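# Swing the pendulum ball to topple only the red pin

## Task

Use the suspended ball as a pendulum to knock the red pin over or off the raised deck, while every other pin stays upright on the deck. The robot must never touch any pin. Until a pin is down, only other pins, the ball or its cord may touch it. The ball and cord count only if the robot's last contact with them happened while the ball was pulled well back from its rest position, on the side away from the pins. After the red pin is down, the ball or cord may touch standing pins as long as the robot is touching neither. The stand, deck and base board form one unfixed unit. From releasing the pulled-back ball until the red pin is down, neither the robot nor any bench object may touch that unit. Before the red pin is down, no pin may lean far, tip or fall because that unit was bumped or tilted, or while the robot handles the ball or cord. The robot must stay off the ball and cord while a pin is being struck or leaning far, and for a short time afterwards. Any breach fails the task. The result must hold without the robot supporting anything at the end.

## Robot and tools

ROBOT AND FRAME. There are two arms, left_arm and right_arm. These are names only, not sides of an image; left_arm sits on the +y side. Poses in results use one shared scene frame, in metres. The origin is on the table top midway between the arms, +x points out over the table and +z points up. Orientation is given as a quaternion in w,x,y,z order. Printed hand positions can be slightly wrong, more so at long reach. Each gripper's fingers point along its own +z axis and open and close along its own y axis. end_effector_position is the point between the closed pads. The fingertips stick out about 33 mm past it when closed and 9 mm when fully open. Closing pushes the tips about 24 mm further from the arm, so leave clearance above surfaces.

execute_actions(actions). actions is a list of actions, run one after another; an empty list just returns the state and images. Each action is a table of up to 15 rows. Each row lasts one control step (1/30 s). If there are fewer than 15 rows, the last row repeats until 15 steps are done, so one action lasts 0.5 s. A row always has 18 numbers in [-1, 1], covering both arms even if only one moves. The first 9 are for left_arm: dx, dy, dz, rx, ry, rz, then gripper position, force_limit, speed. The next 9 are the same for right_arm. dx to rz are an offset, not a pose. They are measured in that gripper's own axes from its measured pose at the start of the action; for the first action of a call, that is the last pose reported. Every row uses that same start, not the previous row. 1.0 equals 0.6 m or 180 degrees. rx, ry, rz form a single rotation vector. Each step, the command is clipped to within 70 mm and 16 degrees of the measured pose, so a large offset may need several actions. After an action, an arm stops at its last clipped pose, so send the rest next time.

Gripper numbers. position: +1 fully open (140 mm), pads touch near -0.8, -1 closes until blocked. force_limit: -1 about 14 N, 0 about 60 N, +1 about 107 N (on parts up to 40 mm wide). speed: -1 about 30 mm/s, 0 about 140, +1 about 250. These are commands, so resend the old three values to leave a gripper unchanged. object_status: 0 moving, 1 blocked while opening, 2 blocked while closing (a grip), 3 reached target or pads met. A grip is confirmed by 2. To squeeze harder while at 2, raise force_limit and change position slightly, e.g. -1 to -0.98. position_measured is in counts: 3 fully open, 230 pads together.

move(target, speed, stop_force, blocking). target is one 18-number row laid out as above; its offsets are in each gripper's own axes, from the pose in the latest result that shows one. Both grippers follow straight paths that finish together, lasting 0.5 to 10 s; gripper numbers are sent at the start. speed is in m/s, 0.002 to 0.5 (default 0.25); turning is capped at twice that in rad/s. Paths ignore obstacles and the other arm, and grippers can lag, stray or overshoot speed, especially near full stretch. stop_force (20 to 80 N, one value for both arms, not allowed in the first 0.2 s) ends an arm's path when it feels that much extra push against its motion for 2 steps; that arm then backs up 2 steps and holds. Use it slowly, not with rotation, and leave it out when pulling away from something you press on. An arm within 1.5 mm and 0.5 degrees of its target counts as still. blocking=false returns after 0.5 s while motion continues; it cannot be combined with stop_force, and further motion calls are refused until wait or stop shows the end. The move: line reports done, off_target, moving, held, fault or contact per arm, plus limits=paced (target clipped) or limits=held (steps blocked). Results also give each gripper's distance from its target.

wait(seconds): 0 to 10; arms hold their last command and a running move carries on. stop(): brakes a running move; it needs some room. zoom_image(camera, region): region is [x0, y0, x1, y1] in pixels, at most 504 by 504. Cameras: cam_head_left, cam_head_right, cam_high, cam_low (896x504), cam_left_wrist, cam_right_wrist (504x504). finished_scene(scene): pass the current scene number; it is final and reports success.

RESULT LINES. The state line shows each gripper's position and quaternion. Hand target lines show where the controller is driving each gripper. pose unreachable means the clearance check altered or blocked that arm's command. MOTOR HOT warns of heating; OVER-TEMPERATURE FAULT means brakes are set until cooled.

TO AVOID. A torque at a joint's load limit (145 N m for waist, shoulder, elbow; 36.4 N m for the wrist joints, held weight included) or an outside force of 150 N stops that arm for 10 s and skips the rest of the call. Arms are stiff, so aiming even slightly into a firm object can fault. Keep the arms from hitting each other. Don't drop, slam or shove things hard, and nothing may leave the table. To hold one arm still, send it the offset back to its wanted pose in the first call, then zeros. For this job: take the ball or cord, draw the ball well back on the far side from the pins, let go, and get clear; don't touch the deck, stand, base, pins, ball or cord while it swings and strikes.

Each tool is called after ">>>" as name([rows], argument=value, ...), one row to a line, values as JSON.

## Session

>>> execute_actions(actions=[])

Scene clock: 0.00 s.
left_arm: end_effector_position=(+0.6175, +0.1819, +0.1870) position_measured=3 object_status=3 end_effector_quat_wxyz=(+0.045, +0.866, -0.455, +0.203) | right_arm: end_effector_position=(+0.4407, -0.1378, +0.0999) position_measured=3 object_status=3 end_effector_quat_wxyz=(-0.224, +0.902, +0.356, -0.098)
Joint positions: left_arm=[-0.188  0.07  -0.216  0.325 -0.985  0.453] | right_arm=[ 0.282  0.466  0.27  -0.436 -1.612  2.045]
Joint velocities: left_arm=[ 0.     0.     0.    -0.001 -0.    -0.   ] | right_arm=[ 0.     0.     0.001  0.    -0.     0.001]
Hand target (left_arm): +0.618, +0.182, +0.187; +0.045, +0.866, -0.455, +0.203
Hand target (right_arm): +0.441, -0.138, +0.100; -0.224, +0.902, +0.356, -0.098

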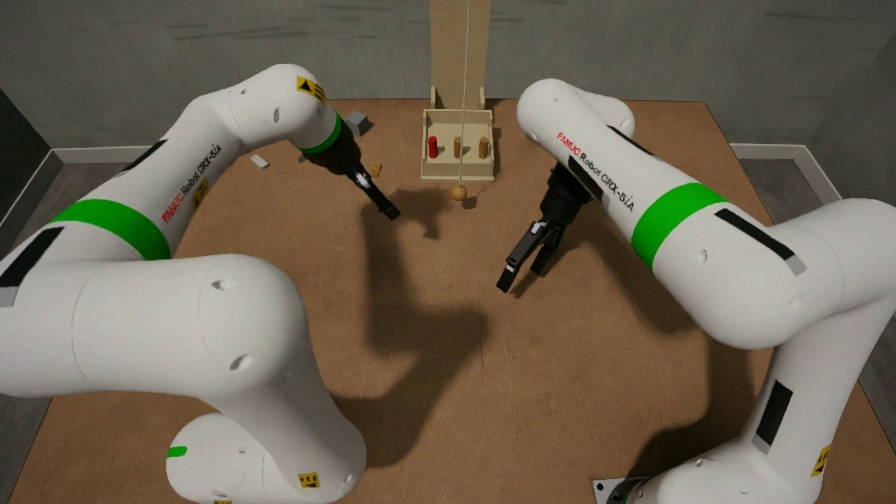

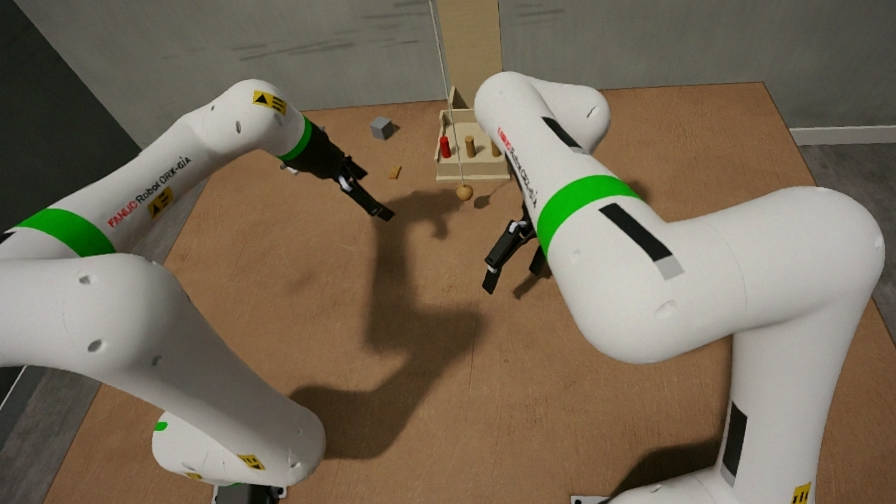

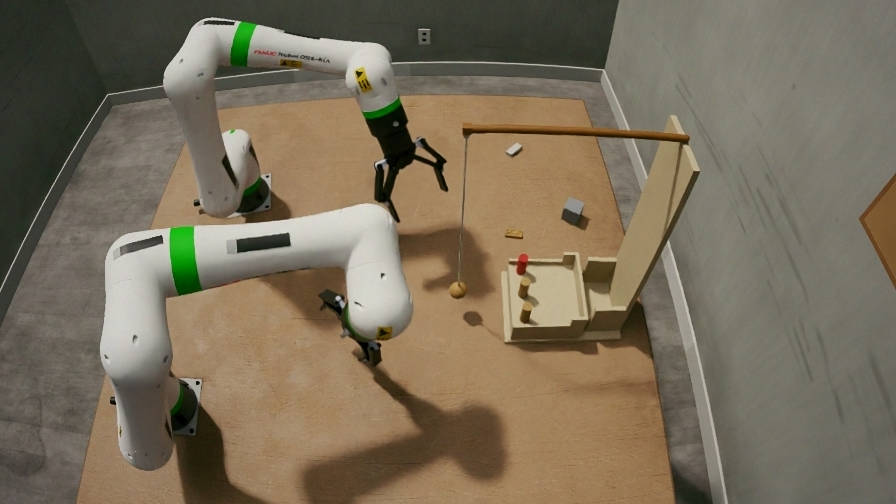

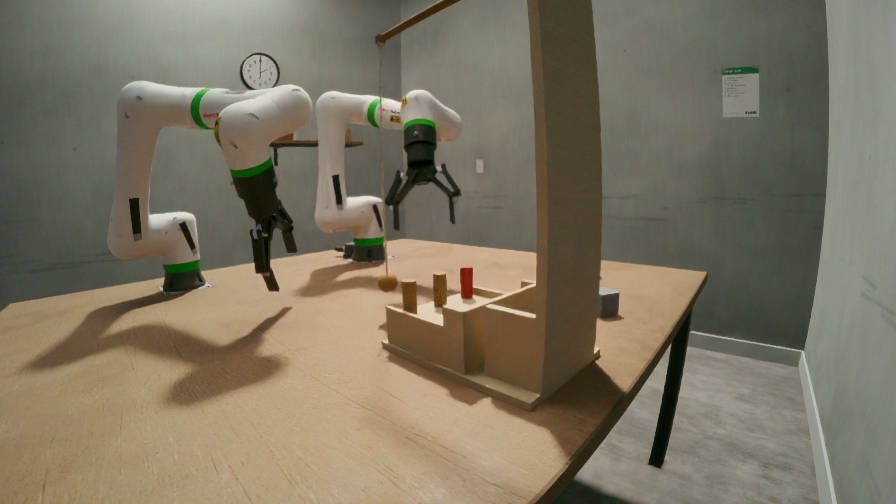

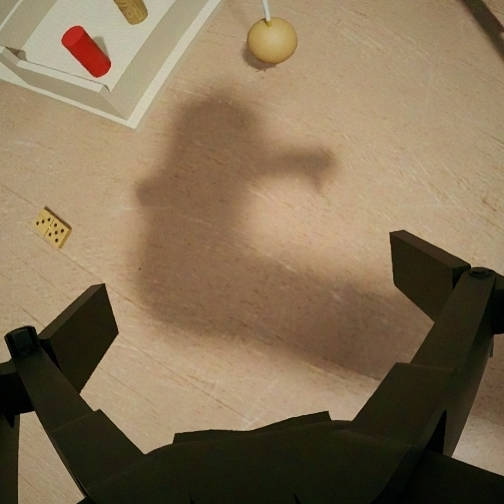

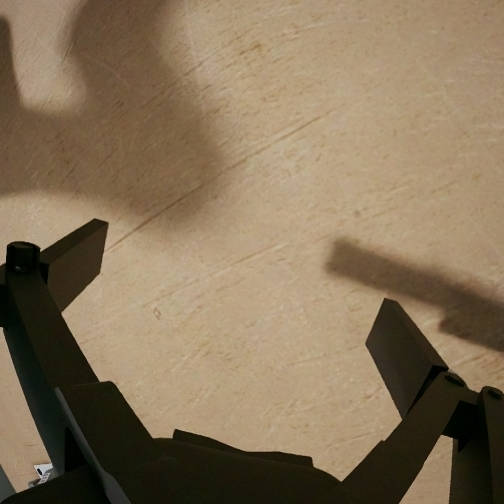

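>>> move(target=[0,0,-0.3,0,0,0,1,0,0, 0,0,-0.05,-0.234,0.298,0.166,1,0,0])

Scene clock: 9.87 s.
left_arm: end_effector_position=(+0.5614, +0.2290, +0.3514) position_measured=3 object_status=3 end_effector_quat_wxyz=(+0.045, +0.866, -0.455, +0.203) | right_arm: end_effector_position=(+0.4508, -0.1468, +0.1273) position_measured=3 object_status=3 end_effector_quat_wxyz=(-0.002, +0.924, +0.000, +0.383)
Joint positions: left_arm=[-0.065 -0.095  0.009  0.312 -1.393  0.457] | right_arm=[ 0.755 -0.249 -0.999  1.235 -0.555 -0.226]
Joint velocities: left_arm=[-0.     0.     0.001 -0.     0.001 -0.   ] | right_arm=[-0.002 -0.001 -0.002  0.008  0.003 -0.005]
Hand target (left_arm): +0.561, +0.229, +0.351; +0.045, +0.866, -0.455, +0.203
Hand target (right_arm): +0.451, -0.147, +0.127; -0.002, +0.924, +0.000, +0.383
Off the commanded pose (left_arm): 0.000 m, 0 deg.
Off the commanded pose (right_arm): 0.001 m, 0 deg.
move: done

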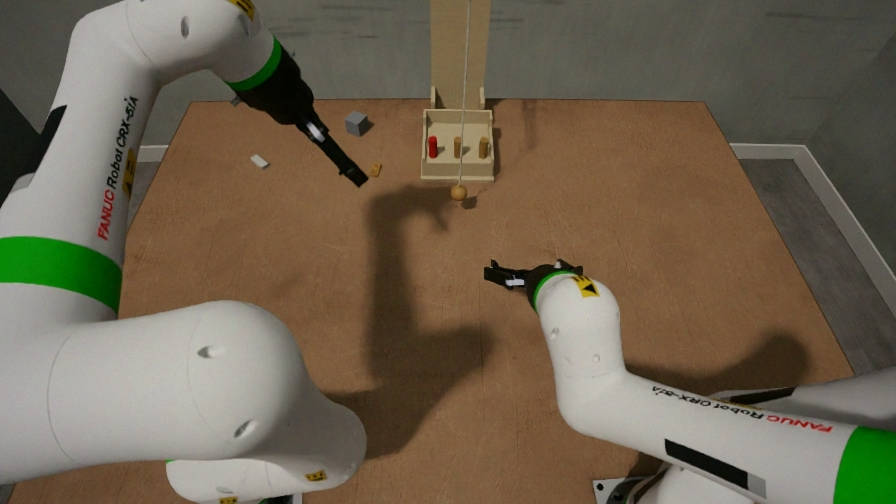

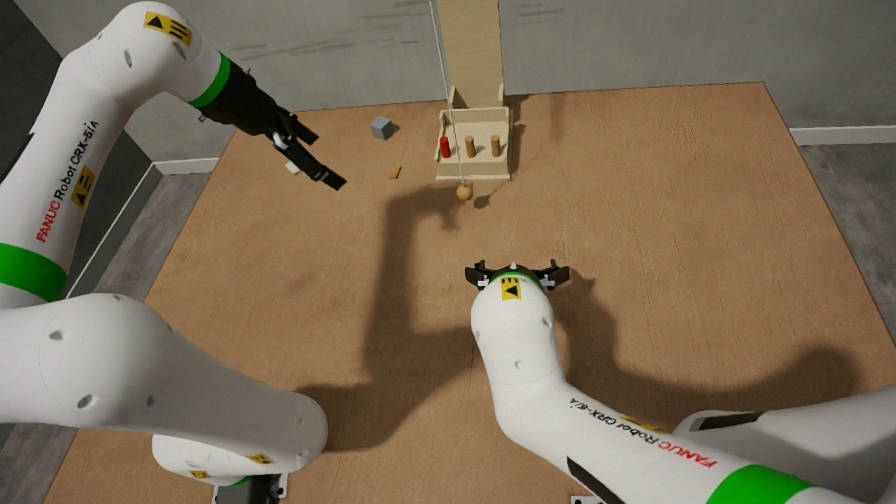

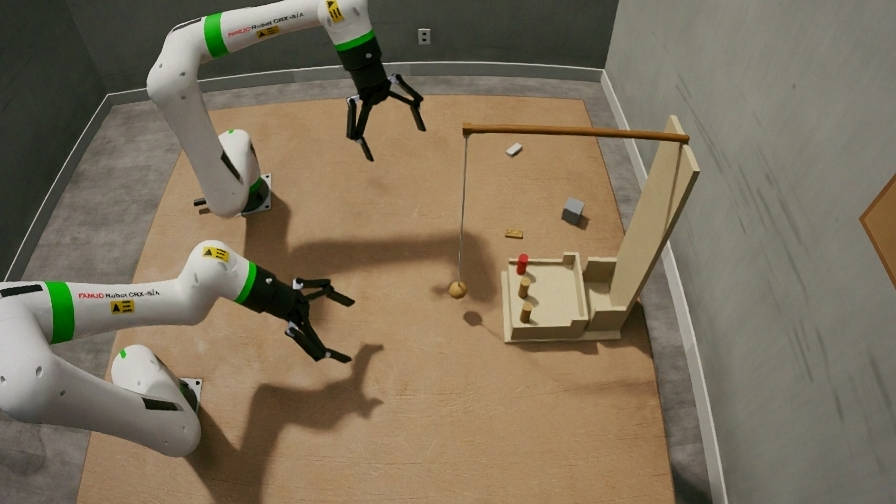

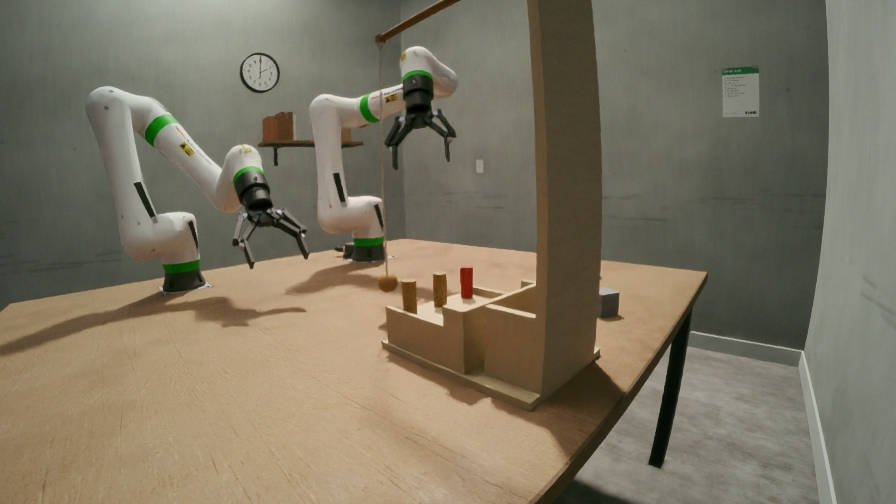

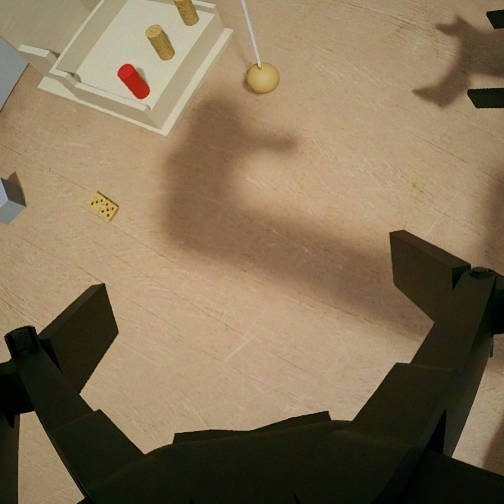

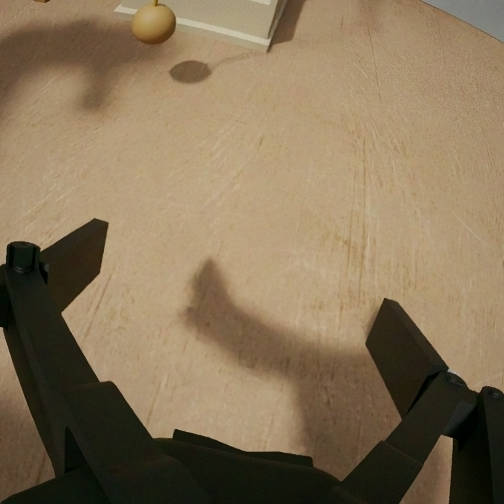

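>>> move(target=[0,0,0,0,0,0,1,0,0, 0.157,-0.145,0.22,0.094,0,-0.094,1,0,0])

Scene clock: 14.90 s.
left_arm: end_effector_position=(+0.5614, +0.2290, +0.3514) position_measured=3 object_status=3 end_effector_quat_wxyz=(+0.045, +0.866, -0.455, +0.203) | right_arm: end_effector_position=(+0.6108, -0.0597, +0.1008) position_measured=3 object_status=3 end_effector_quat_wxyz=(-0.079, +0.910, +0.194, +0.358)
Joint positions: left_arm=[-0.065 -0.095  0.009  0.312 -1.393  0.457] | right_arm=[ 0.35   0.184 -0.638  1.537  0.03   0.06 ]
Joint velocities: left_arm=[ 0. -0. -0.  0.  0.  0.] | right_arm=[ 0.057 -0.001  0.001 -0.21  -0.033  0.172]
Hand target (left_arm): +0.561, +0.229, +0.351; +0.045, +0.866, -0.455, +0.203
Hand target (right_arm): +0.611, -0.060, +0.101; -0.079, +0.910, +0.194, +0.358
Off the commanded pose (left_arm): 0.000 m, 0 deg.
Off the commanded pose (right_arm): 0.001 m, 2 deg.
move: done

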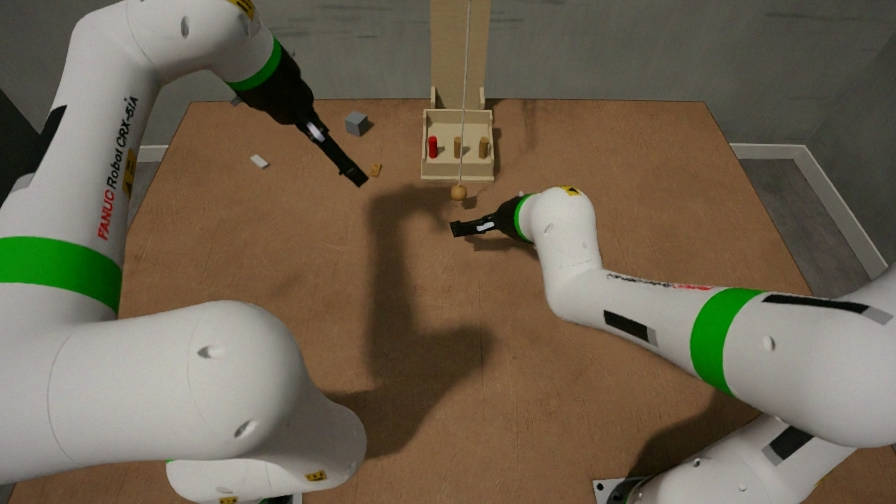

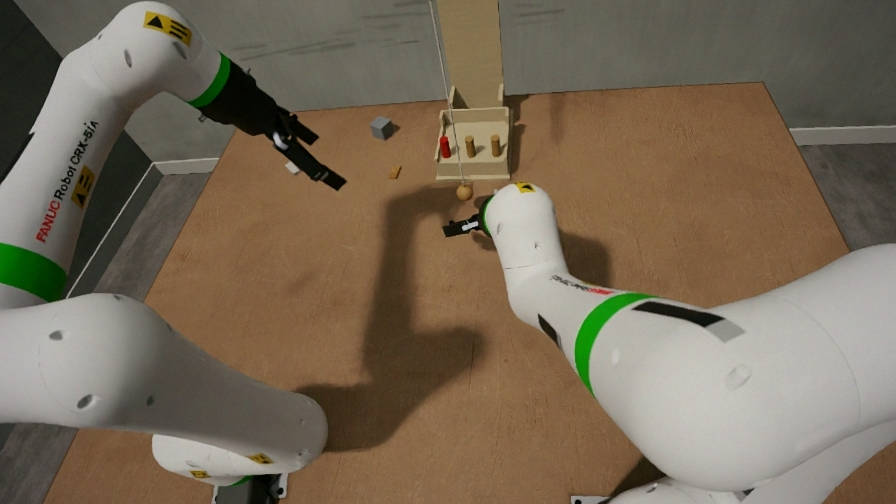

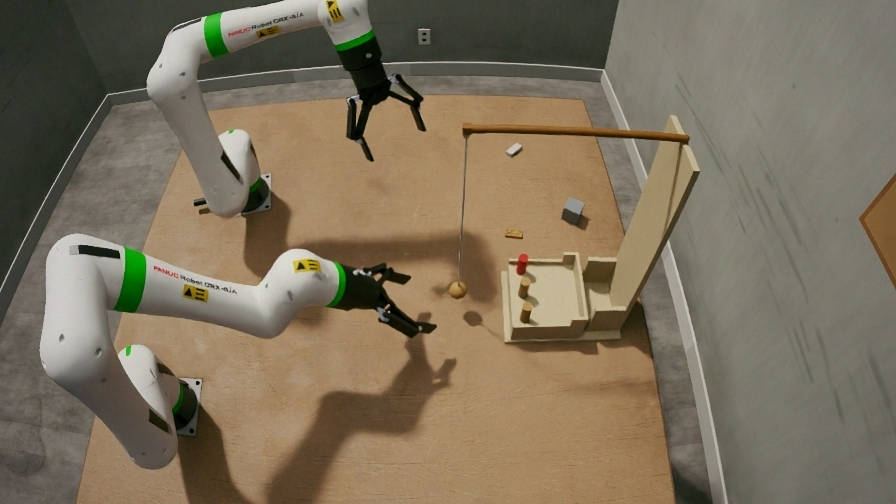

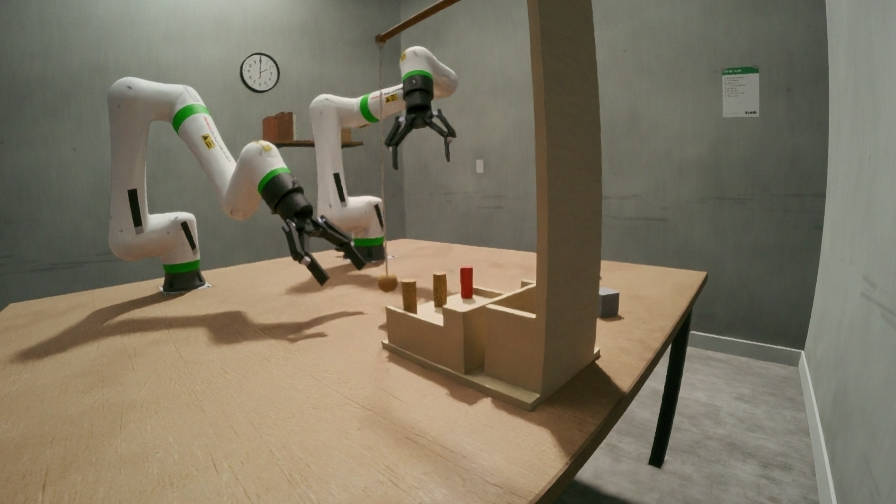

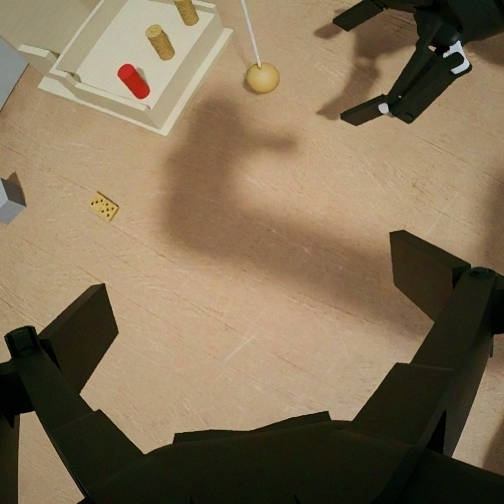

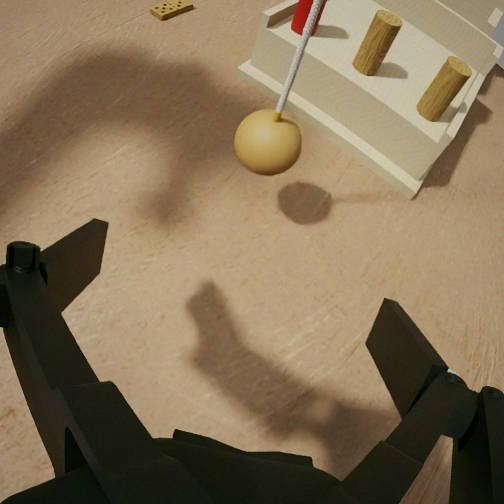

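>>> move(target=[0,0,0,0,0,0,1,0,0, 0.11,-0.008,0.123,0,-0.11,0,1,0,0], speed=0.1)

Scene clock: 20.23 s.
left_arm: end_effector_position=(+0.5614, +0.2290, +0.3514) position_measured=3 object_status=3 end_effector_quat_wxyz=(+0.045, +0.866, -0.455, +0.203) | right_arm: end_effector_position=(+0.6988, -0.0156, +0.0913) position_measured=3 object_status=3 end_effector_quat_wxyz=(-0.044, +0.958, +0.204, +0.196)
Joint positions: left_arm=[-0.065 -0.095  0.009  0.312 -1.393  0.457] | right_arm=[ 0.166  0.605  0.328  3.025  0.901 -1.295]
Joint velocities: left_arm=[0.    0.    0.    0.    0.    0.003] | right_arm=[ 0.    -0.002  0.002 -0.001  0.001 -0.001]
Hand target (left_arm): +0.561, +0.229, +0.351; +0.045, +0.866, -0.455, +0.203
Hand target (right_arm): +0.699, -0.016, +0.091; -0.044, +0.958, +0.204, +0.196
Off the commanded pose (left_arm): 0.000 m, 0 deg.
Off the commanded pose (right_arm): 0.001 m, 0 deg.
move: done; limits=paced

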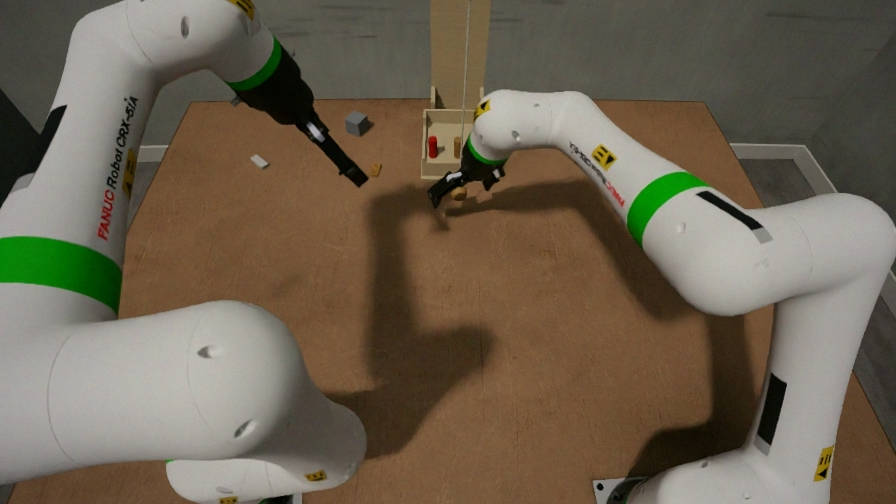

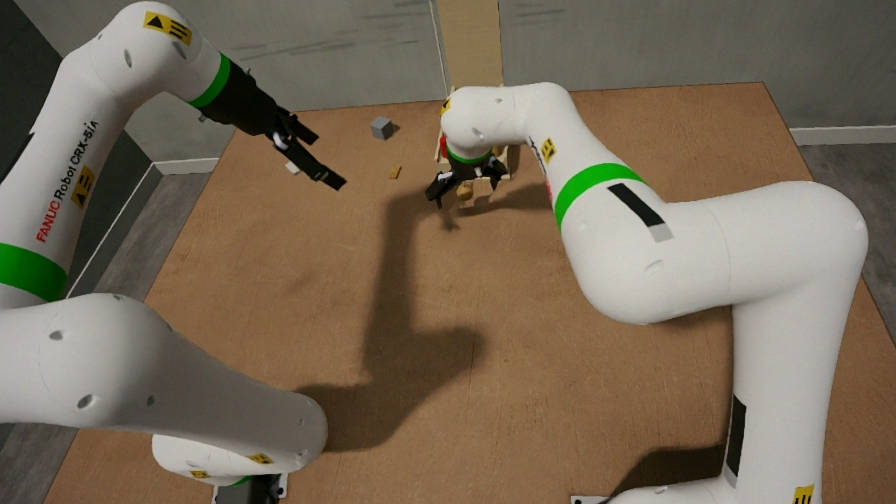

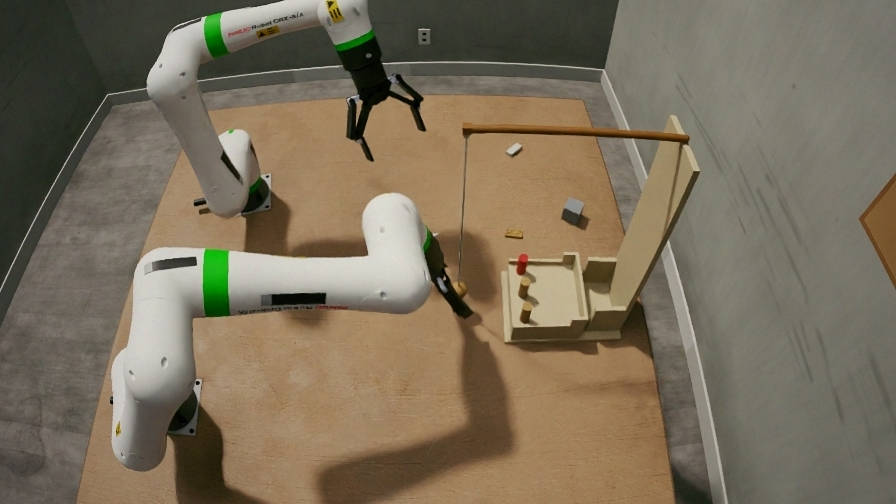

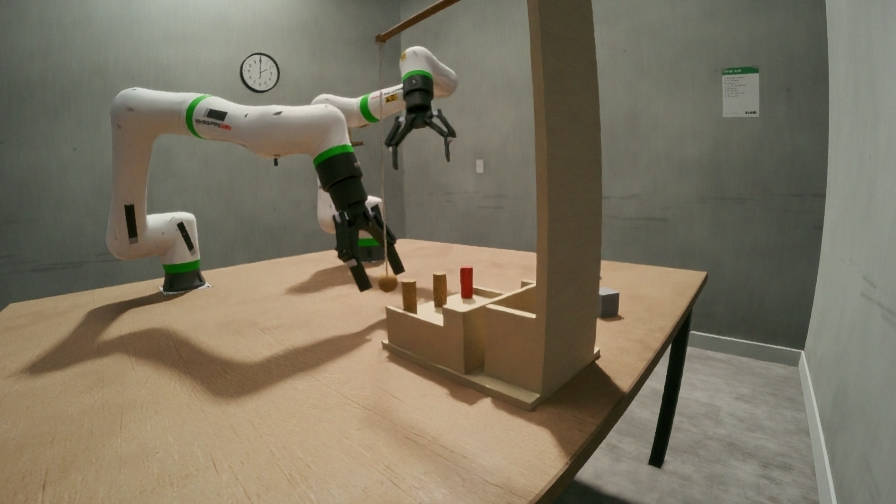

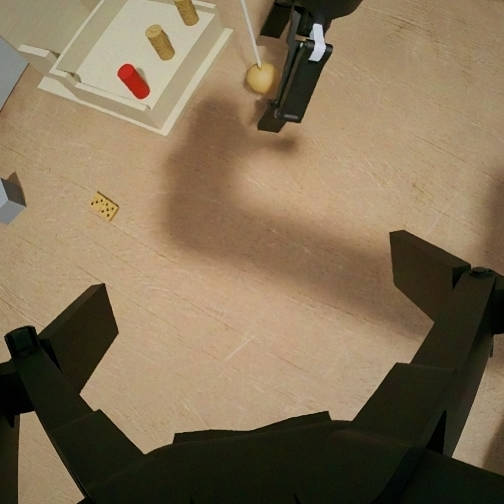

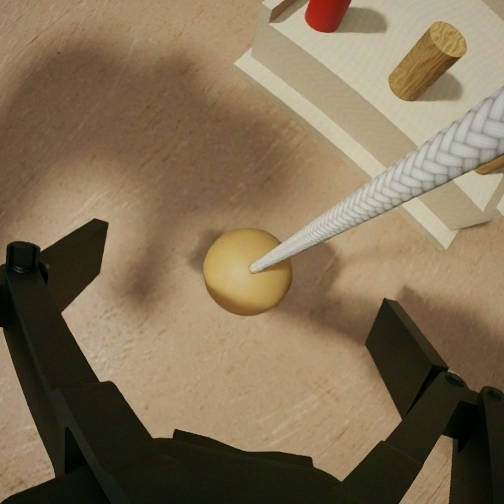

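>>> move(target=[0,0,0,0,0,0,1,0,0, 0,0,0.025,0,0,0,1,0,0], speed=0.05)

>>> move(target=[0,0,0,0,0,0,1,0,0, 0,0,0,0,0,0,-1,-0.5,0])

Scene clock: 24.30 s.
left_arm: end_effector_position=(+0.5614, +0.2290, +0.3514) position_measured=3 object_status=3 end_effector_quat_wxyz=(+0.045, +0.866, -0.455, +0.203) | right_arm: end_effector_position=(+0.7042, -0.0131, +0.0775) position_measured=3 object_status=3 end_effector_quat_wxyz=(-0.044, +0.958, +0.204, +0.196)
Joint positions: left_arm=[-0.065 -0.095  0.009  0.312 -1.393  0.457] | right_arm=[ 0.168  0.63   0.333  3.024  0.882 -1.294]
Joint velocities: left_arm=[ 0.    -0.     0.001  0.001  0.    -0.001] | right_arm=[-0.    -0.001 -0.     0.    -0.     0.001]
Hand target (left_arm): +0.561, +0.229, +0.351; +0.045, +0.866, -0.455, +0.203
Hand target (right_arm): +0.704, -0.013, +0.077; -0.044, +0.958, +0.204, +0.196
Off the commanded pose (left_arm): 0.000 m, 0 deg.
Off the commanded pose (right_arm): 0.000 m, 0 deg.
move: done

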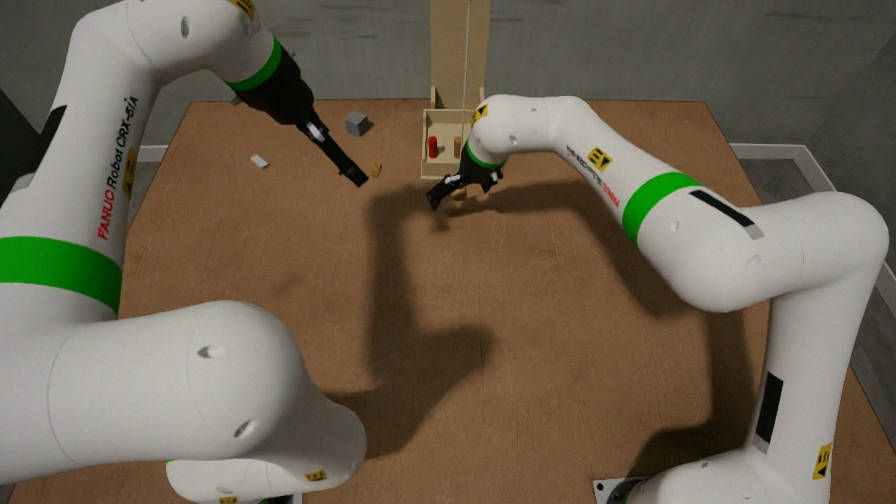

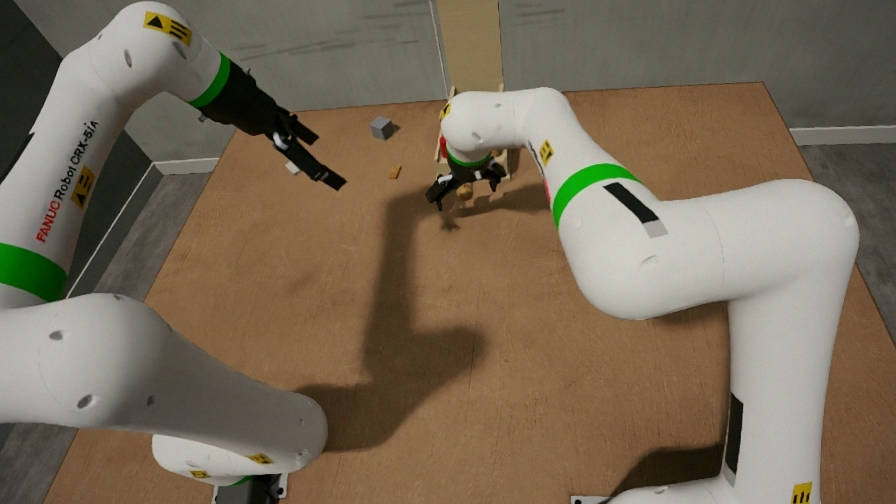

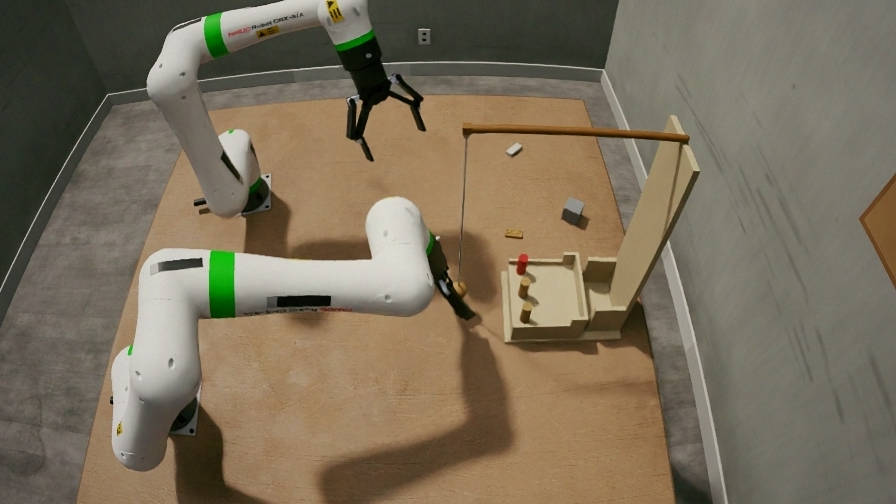

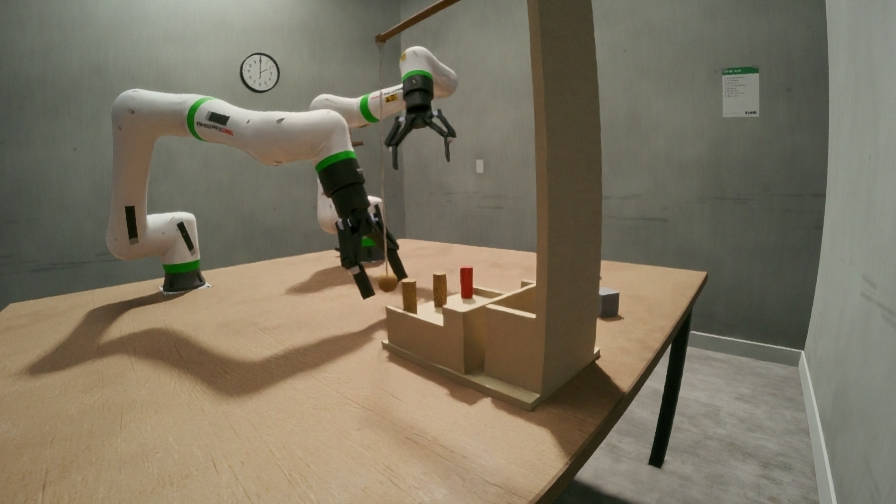

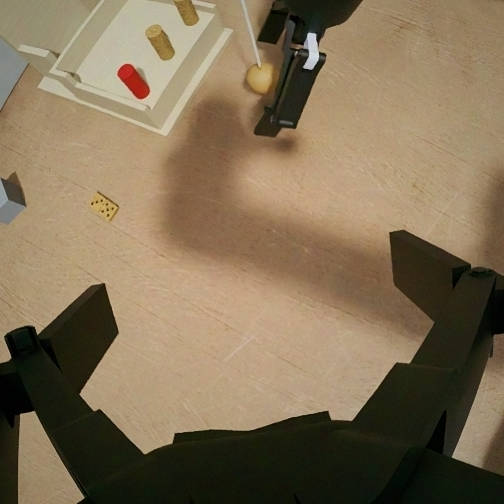

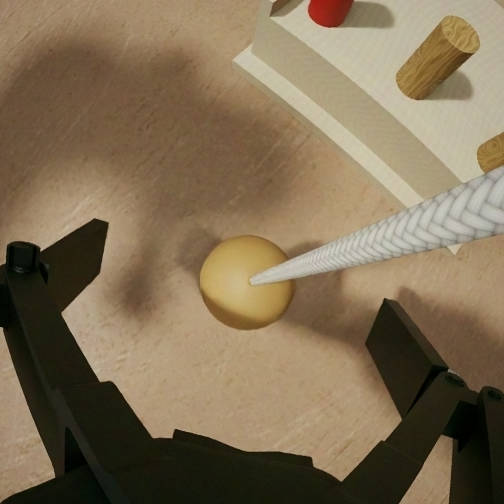

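Scene clock: 25.27 s.
left_arm: end_effector_position=(+0.5614, +0.2290, +0.3514) position_measured=3 object_status=3 end_effector_quat_wxyz=(+0.045, +0.866, -0.455, +0.203) | right_arm: end_effector_position=(+0.7042, -0.0131, +0.0775) position_measured=169 object_status=2 end_effector_quat_wxyz=(-0.044, +0.958, +0.204, +0.196)
Joint positions: left_arm=[-0.065 -0.095  0.009  0.312 -1.393  0.457] | right_arm=[ 0.168  0.63   0.333  3.024  0.882 -1.294]
Joint velocities: left_arm=[ 0.    -0.     0.001  0.001 -0.    -0.001] | right_arm=[ 0.    -0.001 -0.002  0.    -0.     0.001]
Hand target (left_arm): +0.561, +0.229, +0.351; +0.045, +0.866, -0.455, +0.203
Hand target (right_arm): +0.704, -0.013, +0.077; -0.044, +0.958, +0.204, +0.196
Off the commanded pose (left_arm): 0.000 m, 0 deg.
Off the commanded pose (right_arm): 0.000 m, 0 deg.
move: done

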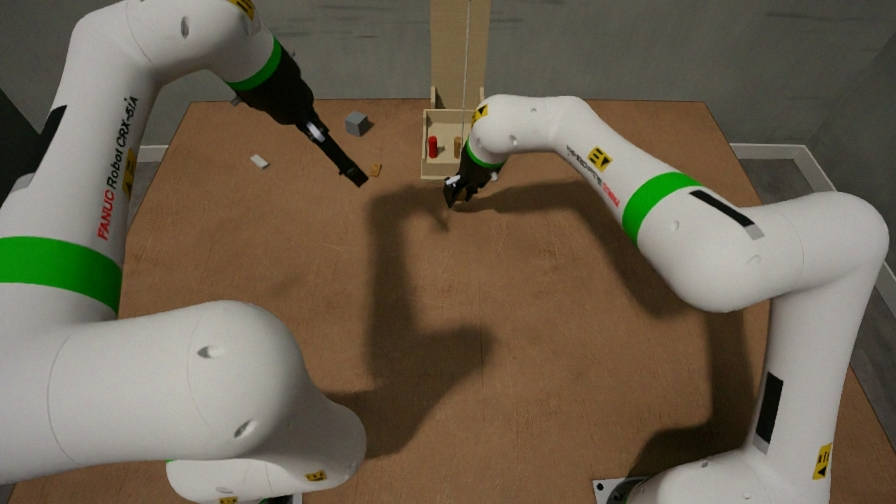

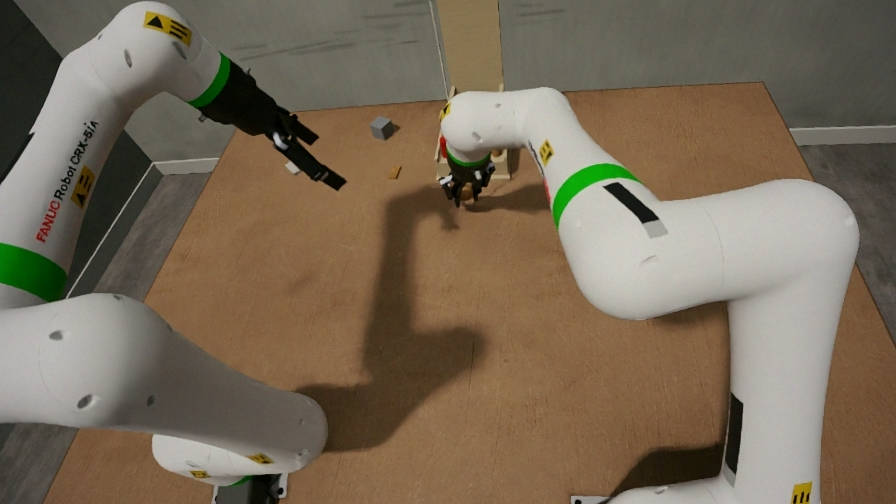

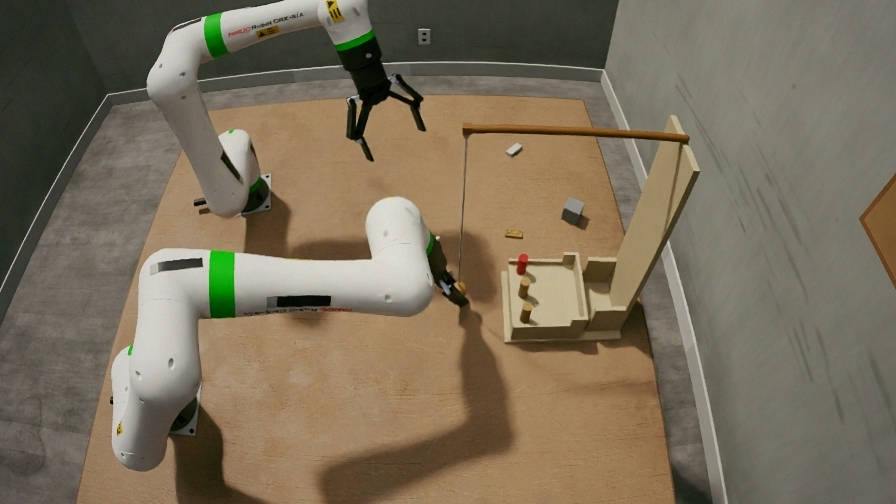

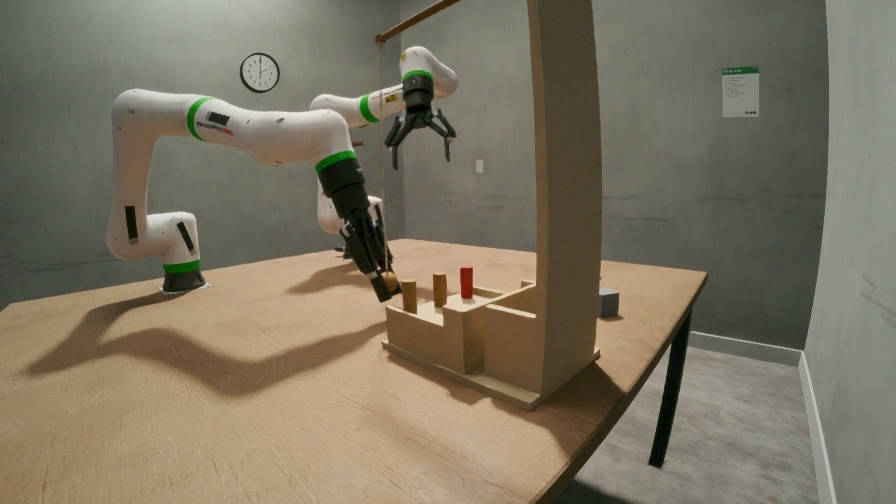

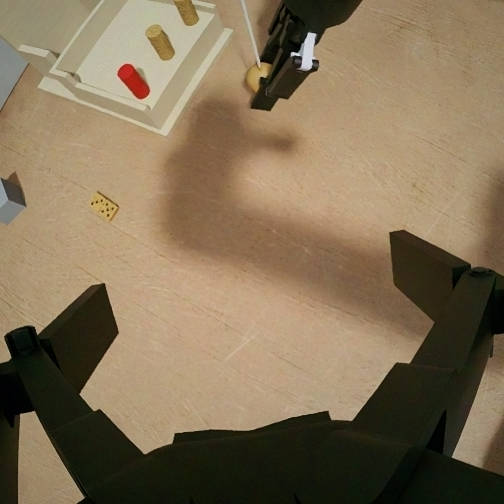

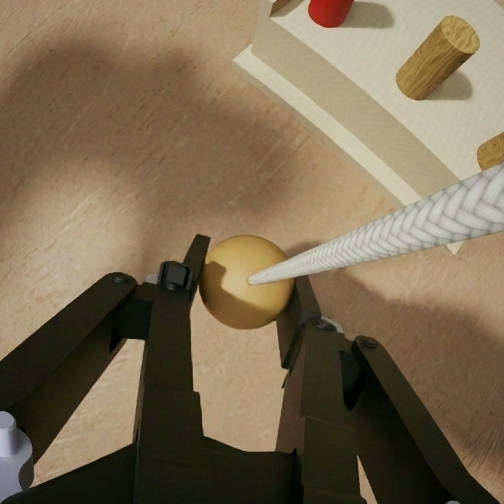

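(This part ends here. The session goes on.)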